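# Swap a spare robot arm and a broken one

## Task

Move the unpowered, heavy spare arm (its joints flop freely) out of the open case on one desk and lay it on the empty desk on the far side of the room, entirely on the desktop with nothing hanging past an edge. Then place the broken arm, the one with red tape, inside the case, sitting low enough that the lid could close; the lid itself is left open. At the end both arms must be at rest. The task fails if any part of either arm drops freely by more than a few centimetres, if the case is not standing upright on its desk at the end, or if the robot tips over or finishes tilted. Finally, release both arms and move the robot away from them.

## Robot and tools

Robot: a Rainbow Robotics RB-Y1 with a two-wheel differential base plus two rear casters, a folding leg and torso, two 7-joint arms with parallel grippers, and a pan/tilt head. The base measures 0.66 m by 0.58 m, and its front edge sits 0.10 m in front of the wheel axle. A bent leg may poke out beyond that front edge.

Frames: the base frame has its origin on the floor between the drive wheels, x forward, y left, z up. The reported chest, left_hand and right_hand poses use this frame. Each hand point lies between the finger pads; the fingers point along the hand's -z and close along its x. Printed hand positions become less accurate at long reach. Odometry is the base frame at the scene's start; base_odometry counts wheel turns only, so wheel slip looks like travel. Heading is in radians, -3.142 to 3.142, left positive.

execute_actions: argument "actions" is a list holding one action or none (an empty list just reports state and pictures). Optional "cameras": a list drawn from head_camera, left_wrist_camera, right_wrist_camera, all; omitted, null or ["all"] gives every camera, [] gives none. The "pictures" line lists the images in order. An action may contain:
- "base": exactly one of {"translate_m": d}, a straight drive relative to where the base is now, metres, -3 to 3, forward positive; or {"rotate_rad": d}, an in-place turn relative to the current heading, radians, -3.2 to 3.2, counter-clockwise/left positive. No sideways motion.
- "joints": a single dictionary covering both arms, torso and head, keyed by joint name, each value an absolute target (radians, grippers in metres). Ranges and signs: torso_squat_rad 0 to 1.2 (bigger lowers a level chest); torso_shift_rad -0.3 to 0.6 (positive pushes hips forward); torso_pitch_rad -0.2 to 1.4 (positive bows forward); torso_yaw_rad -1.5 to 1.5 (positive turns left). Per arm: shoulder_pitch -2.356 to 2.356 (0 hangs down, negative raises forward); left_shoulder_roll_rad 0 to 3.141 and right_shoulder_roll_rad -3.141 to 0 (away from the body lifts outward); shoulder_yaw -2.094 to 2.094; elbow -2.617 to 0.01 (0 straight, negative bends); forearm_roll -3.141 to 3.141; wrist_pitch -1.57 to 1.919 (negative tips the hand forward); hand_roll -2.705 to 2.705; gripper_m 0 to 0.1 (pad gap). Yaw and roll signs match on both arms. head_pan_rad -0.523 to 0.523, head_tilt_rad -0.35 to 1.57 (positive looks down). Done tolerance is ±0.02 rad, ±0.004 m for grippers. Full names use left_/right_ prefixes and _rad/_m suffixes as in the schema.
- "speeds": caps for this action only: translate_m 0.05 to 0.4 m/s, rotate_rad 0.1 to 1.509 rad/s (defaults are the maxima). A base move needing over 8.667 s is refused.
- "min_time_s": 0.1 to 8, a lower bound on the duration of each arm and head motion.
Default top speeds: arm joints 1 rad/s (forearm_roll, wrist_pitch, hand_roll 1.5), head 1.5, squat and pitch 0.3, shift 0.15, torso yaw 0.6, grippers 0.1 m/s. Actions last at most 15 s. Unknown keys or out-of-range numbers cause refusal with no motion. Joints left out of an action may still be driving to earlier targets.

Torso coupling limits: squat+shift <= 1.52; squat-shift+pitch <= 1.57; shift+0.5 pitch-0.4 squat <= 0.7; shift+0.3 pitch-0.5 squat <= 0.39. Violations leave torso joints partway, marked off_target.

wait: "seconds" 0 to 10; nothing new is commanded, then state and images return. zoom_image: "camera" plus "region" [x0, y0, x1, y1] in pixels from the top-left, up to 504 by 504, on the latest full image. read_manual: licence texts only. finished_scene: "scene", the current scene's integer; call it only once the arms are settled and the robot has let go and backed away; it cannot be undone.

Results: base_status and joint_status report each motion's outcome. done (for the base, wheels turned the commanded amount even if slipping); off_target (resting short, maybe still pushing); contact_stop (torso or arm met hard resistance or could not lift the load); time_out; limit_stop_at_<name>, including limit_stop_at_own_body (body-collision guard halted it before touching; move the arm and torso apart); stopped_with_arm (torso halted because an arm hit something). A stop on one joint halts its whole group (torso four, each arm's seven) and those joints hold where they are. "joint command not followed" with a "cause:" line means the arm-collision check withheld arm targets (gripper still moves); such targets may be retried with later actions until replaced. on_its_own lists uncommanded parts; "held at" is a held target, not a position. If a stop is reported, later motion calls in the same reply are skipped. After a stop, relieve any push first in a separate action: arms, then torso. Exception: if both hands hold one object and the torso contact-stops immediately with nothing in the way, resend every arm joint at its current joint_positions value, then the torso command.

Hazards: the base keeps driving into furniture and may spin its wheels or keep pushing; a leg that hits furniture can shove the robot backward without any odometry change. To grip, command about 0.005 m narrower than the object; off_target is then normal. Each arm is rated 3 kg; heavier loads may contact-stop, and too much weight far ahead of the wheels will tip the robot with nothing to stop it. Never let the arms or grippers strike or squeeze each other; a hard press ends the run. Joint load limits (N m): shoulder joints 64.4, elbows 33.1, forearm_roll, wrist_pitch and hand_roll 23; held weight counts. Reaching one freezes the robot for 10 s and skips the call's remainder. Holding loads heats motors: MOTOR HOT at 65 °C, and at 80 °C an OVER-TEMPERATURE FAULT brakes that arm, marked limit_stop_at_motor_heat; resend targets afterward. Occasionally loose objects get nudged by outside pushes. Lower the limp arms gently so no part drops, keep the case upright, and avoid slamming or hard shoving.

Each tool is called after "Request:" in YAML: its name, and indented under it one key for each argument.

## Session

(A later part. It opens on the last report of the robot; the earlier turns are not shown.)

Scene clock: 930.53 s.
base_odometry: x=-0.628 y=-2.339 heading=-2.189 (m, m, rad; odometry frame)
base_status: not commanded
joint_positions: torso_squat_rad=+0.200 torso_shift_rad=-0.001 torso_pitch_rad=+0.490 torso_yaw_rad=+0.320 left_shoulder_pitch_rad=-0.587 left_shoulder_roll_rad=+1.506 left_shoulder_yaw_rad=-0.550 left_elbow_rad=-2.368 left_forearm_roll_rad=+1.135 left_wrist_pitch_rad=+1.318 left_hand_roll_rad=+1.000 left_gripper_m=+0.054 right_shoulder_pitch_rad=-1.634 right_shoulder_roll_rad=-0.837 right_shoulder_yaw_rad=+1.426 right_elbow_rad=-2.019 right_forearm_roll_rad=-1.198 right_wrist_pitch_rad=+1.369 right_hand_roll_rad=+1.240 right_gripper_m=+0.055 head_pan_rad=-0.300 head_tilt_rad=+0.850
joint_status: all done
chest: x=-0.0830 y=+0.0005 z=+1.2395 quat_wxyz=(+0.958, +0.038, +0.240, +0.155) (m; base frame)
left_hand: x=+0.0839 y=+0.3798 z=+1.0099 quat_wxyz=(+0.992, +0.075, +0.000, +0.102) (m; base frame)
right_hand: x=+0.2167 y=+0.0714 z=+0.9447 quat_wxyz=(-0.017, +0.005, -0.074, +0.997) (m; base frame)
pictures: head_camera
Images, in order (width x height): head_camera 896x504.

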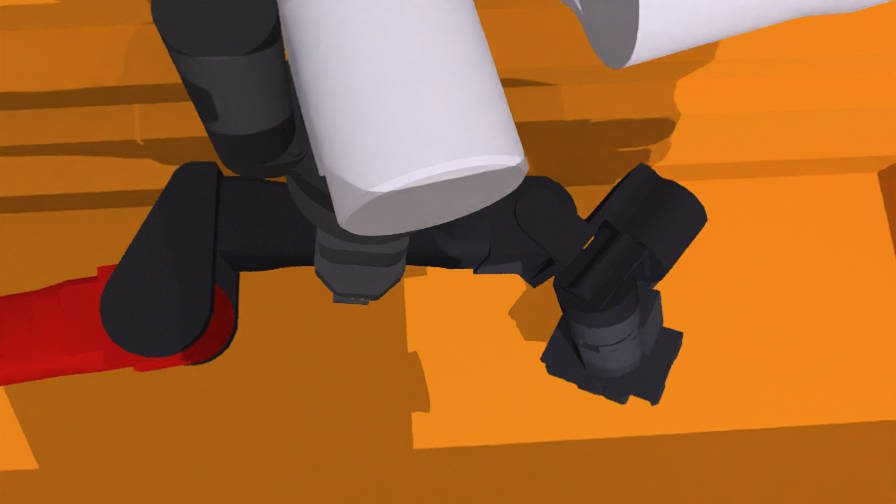

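Request:
execute_actions:
  actions:
    - {"joints":{"torso_pitch_rad":0.55}}
  cameras: ["head_camera"]

Scene clock: 936.47 s.
base_odometry: x=-0.628 y=-2.339 heading=-2.189 (m, m, rad; odometry frame)
base_status: not commanded
joint_positions: torso_squat_rad=+0.200 torso_shift_rad=-0.001 torso_pitch_rad=+0.550 torso_yaw_rad=+0.320 left_shoulder_pitch_rad=-0.587 left_shoulder_roll_rad=+1.506 left_shoulder_yaw_rad=-0.550 left_elbow_rad=-2.367 left_forearm_roll_rad=+1.135 left_wrist_pitch_rad=+1.318 left_hand_roll_rad=+1.000 left_gripper_m=+0.054 right_shoulder_pitch_rad=-1.635 right_shoulder_roll_rad=-0.837 right_shoulder_yaw_rad=+1.426 right_elbow_rad=-2.019 right_forearm_roll_rad=-1.198 right_wrist_pitch_rad=+1.369 right_hand_roll_rad=+1.240 right_gripper_m=+0.055 head_pan_rad=-0.300 head_tilt_rad=+0.850
joint_status: all done
chest: x=-0.0668 y=+0.0005 z=+1.2303 quat_wxyz=(+0.950, +0.043, +0.268, +0.153) (m; base frame)
left_hand: x=+0.0860 y=+0.3799 z=+0.9911 quat_wxyz=(+0.991, +0.078, +0.030, +0.100) (m; base frame)
right_hand: x=+0.2149 y=+0.0715 z=+0.9182 quat_wxyz=(-0.014, +0.035, -0.075, +0.996) (m; base frame)
pictures: head_camera
Images, in order (width x height): head_camera 896x504.

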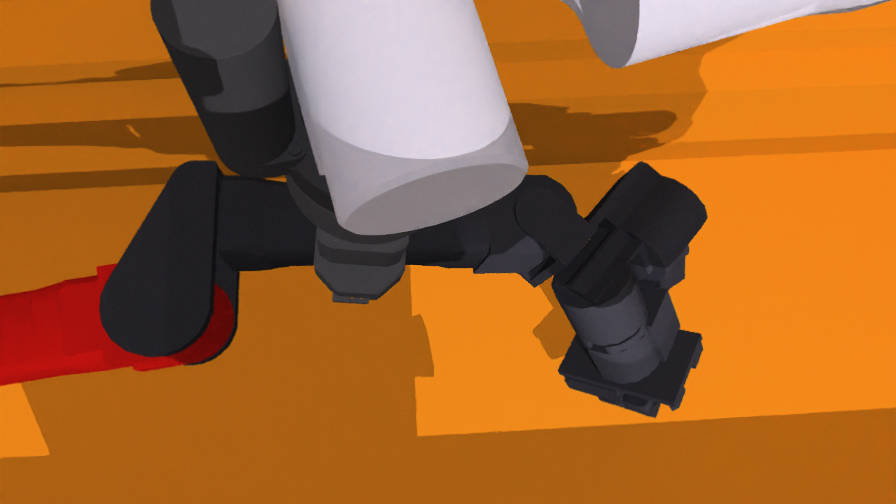

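Request:
execute_actions:
  actions:
    - {"joints":{"torso_pitch_rad":0.63}}
  cameras: ["head_camera"]

Scene clock: 941.50 s.
base_odometry: x=-0.628 y=-2.339 heading=-2.189 (m, m, rad; odometry frame)
base_status: not commanded
joint_positions: torso_squat_rad=+0.200 torso_shift_rad=-0.001 torso_pitch_rad=+0.631 torso_yaw_rad=+0.320 left_shoulder_pitch_rad=-0.587 left_shoulder_roll_rad=+1.506 left_shoulder_yaw_rad=-0.550 left_elbow_rad=-2.367 left_forearm_roll_rad=+1.135 left_wrist_pitch_rad=+1.318 left_hand_roll_rad=+1.000 left_gripper_m=+0.054 right_shoulder_pitch_rad=-1.634 right_shoulder_roll_rad=-0.837 right_shoulder_yaw_rad=+1.426 right_elbow_rad=-2.019 right_forearm_roll_rad=-1.198 right_wrist_pitch_rad=+1.369 right_hand_roll_rad=+1.240 right_gripper_m=+0.055 head_pan_rad=-0.300 head_tilt_rad=+0.850
joint_status: all done
chest: x=-0.0462 y=+0.0005 z=+1.2165 quat_wxyz=(+0.939, +0.049, +0.306, +0.152) (m; base frame)
left_hand: x=+0.0872 y=+0.3798 z=+0.9659 quat_wxyz=(+0.990, +0.082, +0.069, +0.097) (m; base frame)
right_hand: x=+0.2096 y=+0.0714 z=+0.8828 quat_wxyz=(-0.011, +0.075, -0.075, +0.994) (m; base frame)
pictures: head_camera
Images, in order (width x height): head_camera 896x504.

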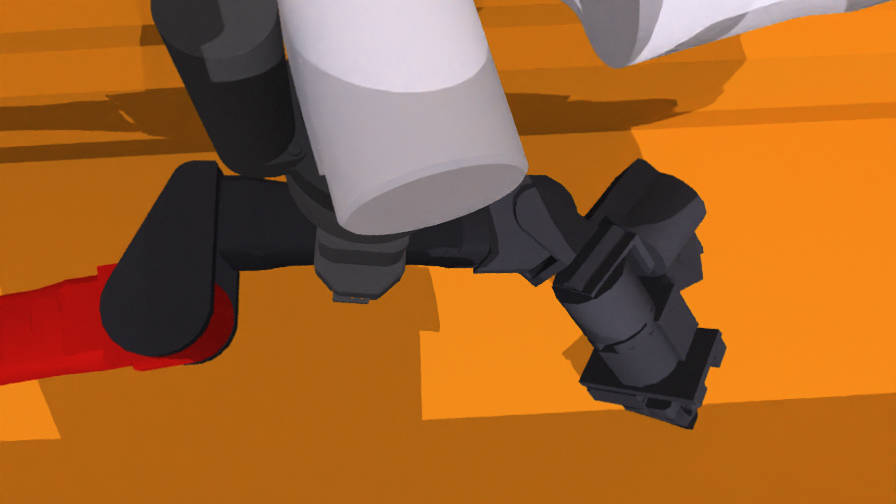

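Request:
execute_actions:
  actions:
    - {"base":{"translate_m":-0.03},"speeds":{"translate_m":0.05},"joints":{"torso_squat_rad":0.37,"torso_yaw_rad":0.25}}
  cameras: ["head_camera"]

Scene clock: 947.57 s.
base_odometry: x=-0.610 y=-2.314 heading=-2.189 (m, m, rad; odometry frame)
base_status: done
joint_positions: torso_squat_rad=+0.370 torso_shift_rad=-0.002 torso_pitch_rad=+0.629 torso_yaw_rad=+0.250 left_shoulder_pitch_rad=-0.587 left_shoulder_roll_rad=+1.506 left_shoulder_yaw_rad=-0.550 left_elbow_rad=-2.367 left_forearm_roll_rad=+1.135 left_wrist_pitch_rad=+1.318 left_hand_roll_rad=+1.000 left_gripper_m=+0.054 right_shoulder_pitch_rad=-1.636 right_shoulder_roll_rad=-0.837 right_shoulder_yaw_rad=+1.424 right_elbow_rad=-2.020 right_forearm_roll_rad=-1.198 right_wrist_pitch_rad=+1.369 right_hand_roll_rad=+1.240 right_gripper_m=+0.055 head_pan_rad=-0.300 head_tilt_rad=+0.850
joint_status: all done
chest: x=-0.0476 y=+0.0005 z=+1.1834 quat_wxyz=(+0.944, +0.038, +0.307, +0.119) (m; base frame)
left_hand: x=+0.1069 y=+0.3613 z=+0.9177 quat_wxyz=(+0.993, +0.063, +0.068, +0.068) (m; base frame)
right_hand: x=+0.2126 y=+0.0436 z=+0.8486 quat_wxyz=(+0.018, +0.071, -0.058, +0.996) (m; base frame)
pictures: head_camera
Images, in order (width x height): head_camera 896x504.

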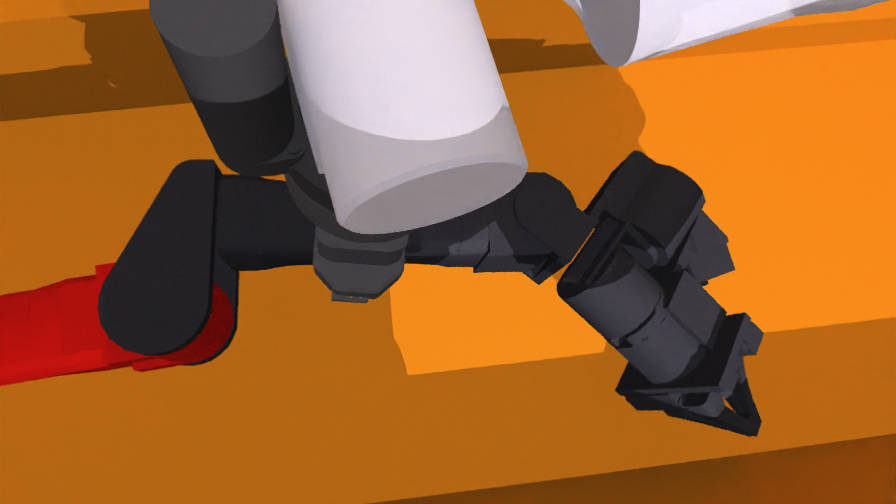

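Good. Now un-yaw to level.

Request:
execute_actions:
  actions:
    - {"base":{"translate_m":-0.02},"speeds":{"translate_m":0.05},"joints":{"torso_yaw_rad":0.08,"torso_squat_rad":0.42,"head_pan_rad":0.0}}
  cameras: ["head_camera"]

Request:
execute_actions:
  actions:
    - {"joints":{"head_pan_rad":0.52,"head_tilt_rad":0.6}}
  cameras: ["head_camera"]

Scene clock: 953.97 s.
base_odometry: x=-0.598 y=-2.298 heading=-2.190 (m, m, rad; odometry frame)
base_status: done
joint_positions: torso_squat_rad=+0.420 torso_shift_rad=-0.001 torso_pitch_rad=+0.631 torso_yaw_rad=+0.080 left_shoulder_pitch_rad=-0.588 left_shoulder_roll_rad=+1.507 left_shoulder_yaw_rad=-0.550 left_elbow_rad=-2.367 left_forearm_roll_rad=+1.135 left_wrist_pitch_rad=+1.318 left_hand_roll_rad=+1.000 left_gripper_m=+0.054 right_shoulder_pitch_rad=-1.635 right_shoulder_roll_rad=-0.837 right_shoulder_yaw_rad=+1.425 right_elbow_rad=-2.019 right_forearm_roll_rad=-1.198 right_wrist_pitch_rad=+1.369 right_hand_roll_rad=+1.240 right_gripper_m=+0.055 head_pan_rad=+0.000 head_tilt_rad=+0.850
joint_status: all done
chest: x=-0.0459 y=+0.0004 z=+1.1696 quat_wxyz=(+0.950, +0.012, +0.310, +0.038) (m; base frame)
left_hand: x=+0.1548 y=+0.3085 z=+0.8704 quat_wxyz=(+0.998, +0.019, +0.067, -0.004) (m; base frame)
right_hand: x=+0.2147 y=-0.0260 z=+0.8333 quat_wxyz=(+0.090, +0.067, -0.013, +0.994) (m; base frame)
pictures: head_camera
Images, in order (width x height): head_camera 896x504.

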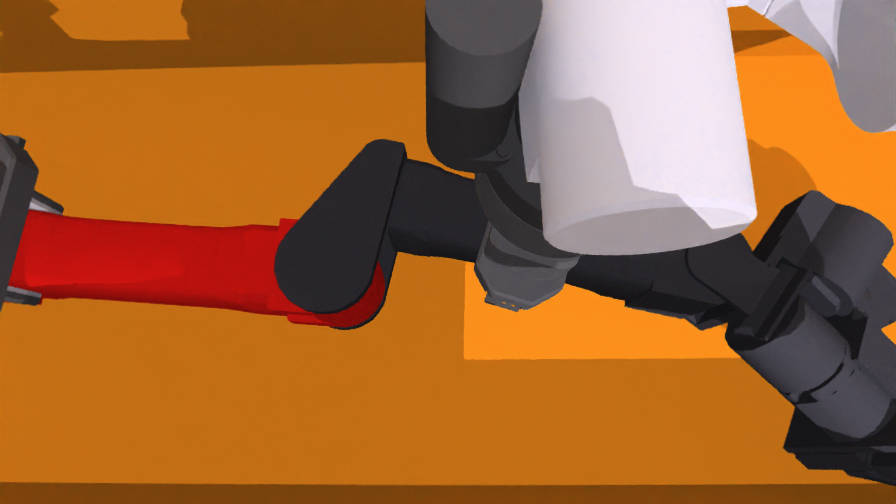

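Scene clock: 954.97 s.
base_odometry: x=-0.598 y=-2.298 heading=-2.190 (m, m, rad; odometry frame)
base_status: not commanded
joint_positions: torso_squat_rad=+0.420 torso_shift_rad=-0.001 torso_pitch_rad=+0.631 torso_yaw_rad=+0.080 left_shoulder_pitch_rad=-0.588 left_shoulder_roll_rad=+1.507 left_shoulder_yaw_rad=-0.550 left_elbow_rad=-2.367 left_forearm_roll_rad=+1.135 left_wrist_pitch_rad=+1.318 left_hand_roll_rad=+1.000 left_gripper_m=+0.054 right_shoulder_pitch_rad=-1.635 right_shoulder_roll_rad=-0.837 right_shoulder_yaw_rad=+1.425 right_elbow_rad=-2.019 right_forearm_roll_rad=-1.198 right_wrist_pitch_rad=+1.369 right_hand_roll_rad=+1.240 right_gripper_m=+0.055 head_pan_rad=+0.520 head_tilt_rad=+0.600
joint_status: all done
chest: x=-0.0459 y=+0.0004 z=+1.1696 quat_wxyz=(+0.950, +0.012, +0.310, +0.038) (m; base frame)
left_hand: x=+0.1548 y=+0.3085 z=+0.8704 quat_wxyz=(+0.998, +0.019, +0.067, -0.004) (m; base frame)
right_hand: x=+0.2147 y=-0.0260 z=+0.8333 quat_wxyz=(+0.090, +0.067, -0.013, +0.994) (m; base frame)
pictures: head_camera
Images, in order (width x height): head_camera 896x504.

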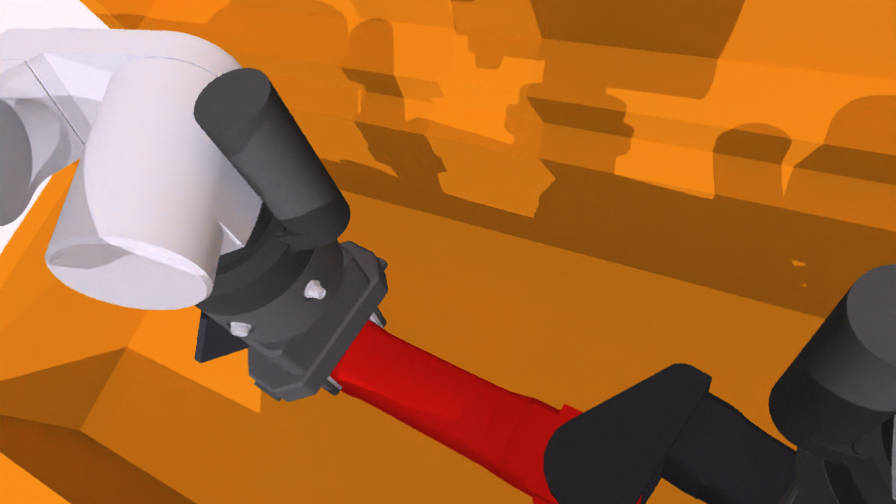

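Request:
execute_actions:
  actions:
    - {"joints":{"torso_yaw_rad":0.02,"torso_squat_rad":0.48,"head_pan_rad":-0.35,"head_tilt_rad":0.8}}
  cameras: ["head_camera"]

Scene clock: 961.83 s.
base_odometry: x=-0.598 y=-2.297 heading=-2.189 (m, m, rad; odometry frame)
base_status: not commanded
joint_positions: torso_squat_rad=+0.480 torso_shift_rad=-0.002 torso_pitch_rad=+0.629 torso_yaw_rad=+0.020 left_shoulder_pitch_rad=-0.588 left_shoulder_roll_rad=+1.507 left_shoulder_yaw_rad=-0.549 left_elbow_rad=-2.367 left_forearm_roll_rad=+1.135 left_wrist_pitch_rad=+1.318 left_hand_roll_rad=+1.000 left_gripper_m=+0.054 right_shoulder_pitch_rad=-1.635 right_shoulder_roll_rad=-0.837 right_shoulder_yaw_rad=+1.425 right_elbow_rad=-2.019 right_forearm_roll_rad=-1.198 right_wrist_pitch_rad=+1.369 right_hand_roll_rad=+1.240 right_gripper_m=+0.055 head_pan_rad=-0.350 head_tilt_rad=+0.800
joint_status: all done
chest: x=-0.0474 y=+0.0004 z=+1.1516 quat_wxyz=(+0.951, +0.003, +0.309, +0.010) (m; base frame)
left_hand: x=+0.1685 y=+0.2878 z=+0.8424 quat_wxyz=(+0.997, +0.003, +0.065, -0.030) (m; base frame)
right_hand: x=+0.2119 y=-0.0503 z=+0.8172 quat_wxyz=(+0.115, +0.065, +0.003, +0.991) (m; base frame)
pictures: head_camera
Images, in order (width x height): head_camera 896x504.

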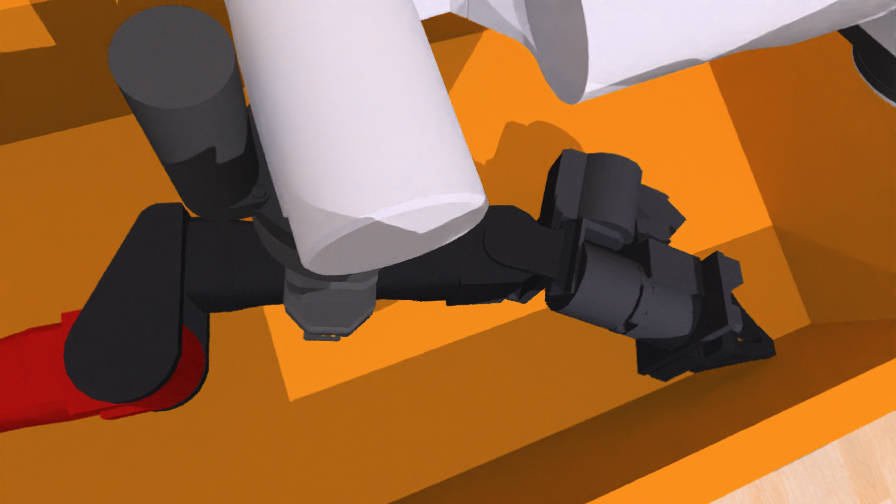

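Request:
execute_actions:
  actions:
    - {"joints":{"torso_pitch_rad":0.68,"head_pan_rad":0.2}}
  cameras: ["head_camera"]

Scene clock: 965.77 s.
base_odometry: x=-0.598 y=-2.297 heading=-2.189 (m, m, rad; odometry frame)
base_status: not commanded
joint_positions: torso_squat_rad=+0.480 torso_shift_rad=-0.003 torso_pitch_rad=+0.676 torso_yaw_rad=+0.020 left_shoulder_pitch_rad=-0.589 left_shoulder_roll_rad=+1.509 left_shoulder_yaw_rad=-0.548 left_elbow_rad=-2.369 left_forearm_roll_rad=+1.135 left_wrist_pitch_rad=+1.319 left_hand_roll_rad=+1.000 left_gripper_m=+0.056 right_shoulder_pitch_rad=-1.637 right_shoulder_roll_rad=-0.836 right_shoulder_yaw_rad=+1.423 right_elbow_rad=-2.023 right_forearm_roll_rad=-1.200 right_wrist_pitch_rad=+1.370 right_hand_roll_rad=+1.240 right_gripper_m=+0.057 head_pan_rad=+0.200 head_tilt_rad=+0.800
joint_status: all done
chest: x=-0.0363 y=+0.0001 z=+1.1427 quat_wxyz=(+0.943, +0.003, +0.332, +0.010) (m; base frame)
left_hand: x=+0.1657 y=+0.2876 z=+0.8246 quat_wxyz=(+0.996, +0.003, +0.087, -0.031) (m; base frame)
right_hand: x=+0.2063 y=-0.0494 z=+0.7977 quat_wxyz=(+0.114, +0.088, +0.004, +0.990) (m; base frame)
pictures: head_camera
Images, in order (width x height): head_camera 896x504.

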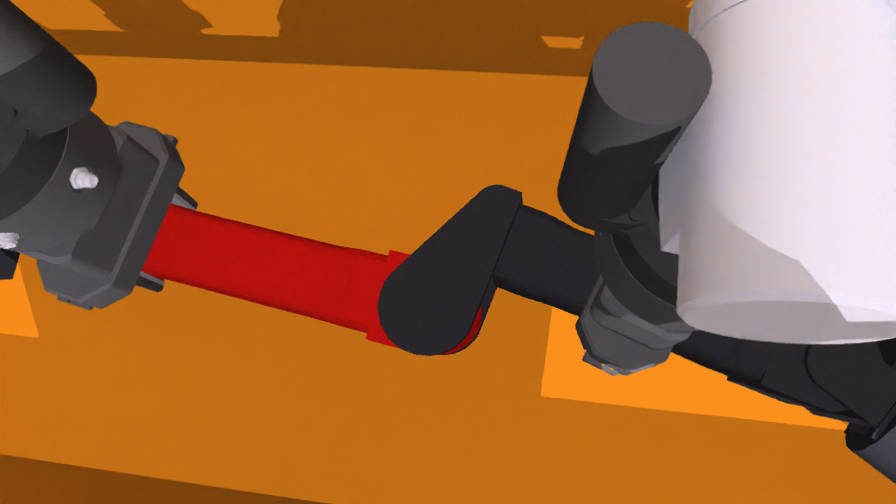

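Resting. Release.

Request:
execute_actions:
  actions:
    - {"joints":{"left_gripper_m":0.1,"right_gripper_m":0.1}}
  cameras: []

Request:
execute_actions:
  actions:
    - {"joints":{"torso_squat_rad":0,"torso_pitch_rad":0.3,"head_pan_rad":0.0}}
  cameras: []

Request:
execute_actions:
  actions:
    - {"base":{"translate_m":-0.55},"joints":{"torso_pitch_rad":0.0,"head_tilt_rad":0.6,"right_shoulder_pitch_rad":-0.4,"right_shoulder_roll_rad":-1.4,"right_shoulder_yaw_rad":0.24}}
  cameras: ["head_camera"]

Scene clock: 973.63 s.
base_odometry: x=-0.598 y=-2.297 heading=-2.189 (m, m, rad; odometry frame)
base_status: not commanded
joint_positions: torso_squat_rad=+0.480 torso_shift_rad=-0.003 torso_pitch_rad=+0.678 torso_yaw_rad=+0.020 left_shoulder_pitch_rad=-0.588 left_shoulder_roll_rad=+1.507 left_shoulder_yaw_rad=-0.549 left_elbow_rad=-2.368 left_forearm_roll_rad=+1.135 left_wrist_pitch_rad=+1.318 left_hand_roll_rad=+1.000 left_gripper_m=+0.099 right_shoulder_pitch_rad=-1.636 right_shoulder_roll_rad=-0.837 right_shoulder_yaw_rad=+1.423 right_elbow_rad=-2.020 right_forearm_roll_rad=-1.198 right_wrist_pitch_rad=+1.369 right_hand_roll_rad=+1.240 right_gripper_m=+0.100 head_pan_rad=+0.200 head_tilt_rad=+0.800
joint_status: all done
chest: x=-0.0356 y=+0.0002 z=+1.1424 quat_wxyz=(+0.943, +0.003, +0.332, +0.010) (m; base frame)
left_hand: x=+0.1652 y=+0.2872 z=+0.8234 quat_wxyz=(+0.996, +0.002, +0.089, -0.030) (m; base frame)
right_hand: x=+0.2074 y=-0.0499 z=+0.7963 quat_wxyz=(+0.115, +0.088, +0.005, +0.989) (m; base frame)
pictures: none
No camera images: the call's "cameras" was empty. Leave "cameras" out to get every camera's image.

Scene clock: 976.00 s.
base_odometry: x=-0.598 y=-2.298 heading=-2.189 (m, m, rad; odometry frame)
base_status: not commanded
joint_positions: torso_squat_rad=+0.000 torso_shift_rad=-0.001 torso_pitch_rad=+0.300 torso_yaw_rad=+0.020 left_shoulder_pitch_rad=-0.588 left_shoulder_roll_rad=+1.507 left_shoulder_yaw_rad=-0.549 left_elbow_rad=-2.368 left_forearm_roll_rad=+1.135 left_wrist_pitch_rad=+1.318 left_hand_roll_rad=+1.000 left_gripper_m=+0.099 right_shoulder_pitch_rad=-1.636 right_shoulder_roll_rad=-0.837 right_shoulder_yaw_rad=+1.424 right_elbow_rad=-2.020 right_forearm_roll_rad=-1.198 right_wrist_pitch_rad=+1.369 right_hand_roll_rad=+1.240 right_gripper_m=+0.100 head_pan_rad=+0.000 head_tilt_rad=+0.800
joint_status: all done
chest: x=-0.1372 y=+0.0002 z=+1.2761 quat_wxyz=(+0.989, +0.001, +0.149, +0.010) (m; base frame)
left_hand: x=+0.1671 y=+0.2872 z=+1.0536 quat_wxyz=(+0.995, +0.007, -0.099, -0.029) (m; base frame)
right_hand: x=+0.2163 y=-0.0500 z=+1.0440 quat_wxyz=(+0.114, -0.099, -0.017, +0.988) (m; base frame)
pictures: none
No camera images: the call's "cameras" was empty. Leave "cameras" out to get every camera's image.

Scene clock: 978.87 s.
base_odometry: x=-0.280 y=-1.849 heading=-2.188 (m, m, rad; odometry frame)
base_status: done
joint_positions: torso_squat_rad=+0.000 torso_shift_rad=-0.001 torso_pitch_rad=+0.000 torso_yaw_rad=+0.020 left_shoulder_pitch_rad=-0.588 left_shoulder_roll_rad=+1.507 left_shoulder_yaw_rad=-0.549 left_elbow_rad=-2.368 left_forearm_roll_rad=+1.135 left_wrist_pitch_rad=+1.318 left_hand_roll_rad=+1.000 left_gripper_m=+0.099 right_shoulder_pitch_rad=-0.400 right_shoulder_roll_rad=-1.400 right_shoulder_yaw_rad=+0.240 right_elbow_rad=-2.020 right_forearm_roll_rad=-1.198 right_wrist_pitch_rad=+1.369 right_hand_roll_rad=+1.240 right_gripper_m=+0.100 head_pan_rad=+0.000 head_tilt_rad=+0.600
joint_status: all done
chest: x=-0.2287 y=+0.0002 z=+1.2899 quat_wxyz=(+1.000, +0.000, +0.000, +0.010) (m; base frame)
left_hand: x=+0.1277 y=+0.2873 z=+1.1671 quat_wxyz=(+0.969, +0.012, -0.247, -0.028) (m; base frame)
right_hand: x=+0.1929 y=-0.3568 z=+1.1791 quat_wxyz=(+0.566, -0.203, -0.135, +0.787) (m; base frame)
pictures: head_camera
Images, in order (width x height): head_camera 896x504.

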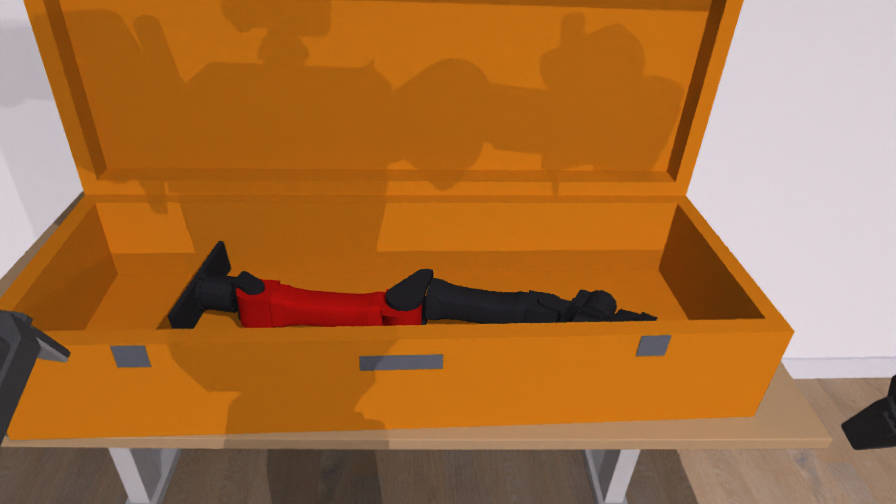

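Request:
finished_scene:
  scene: 1

The scene is finished: the task was done.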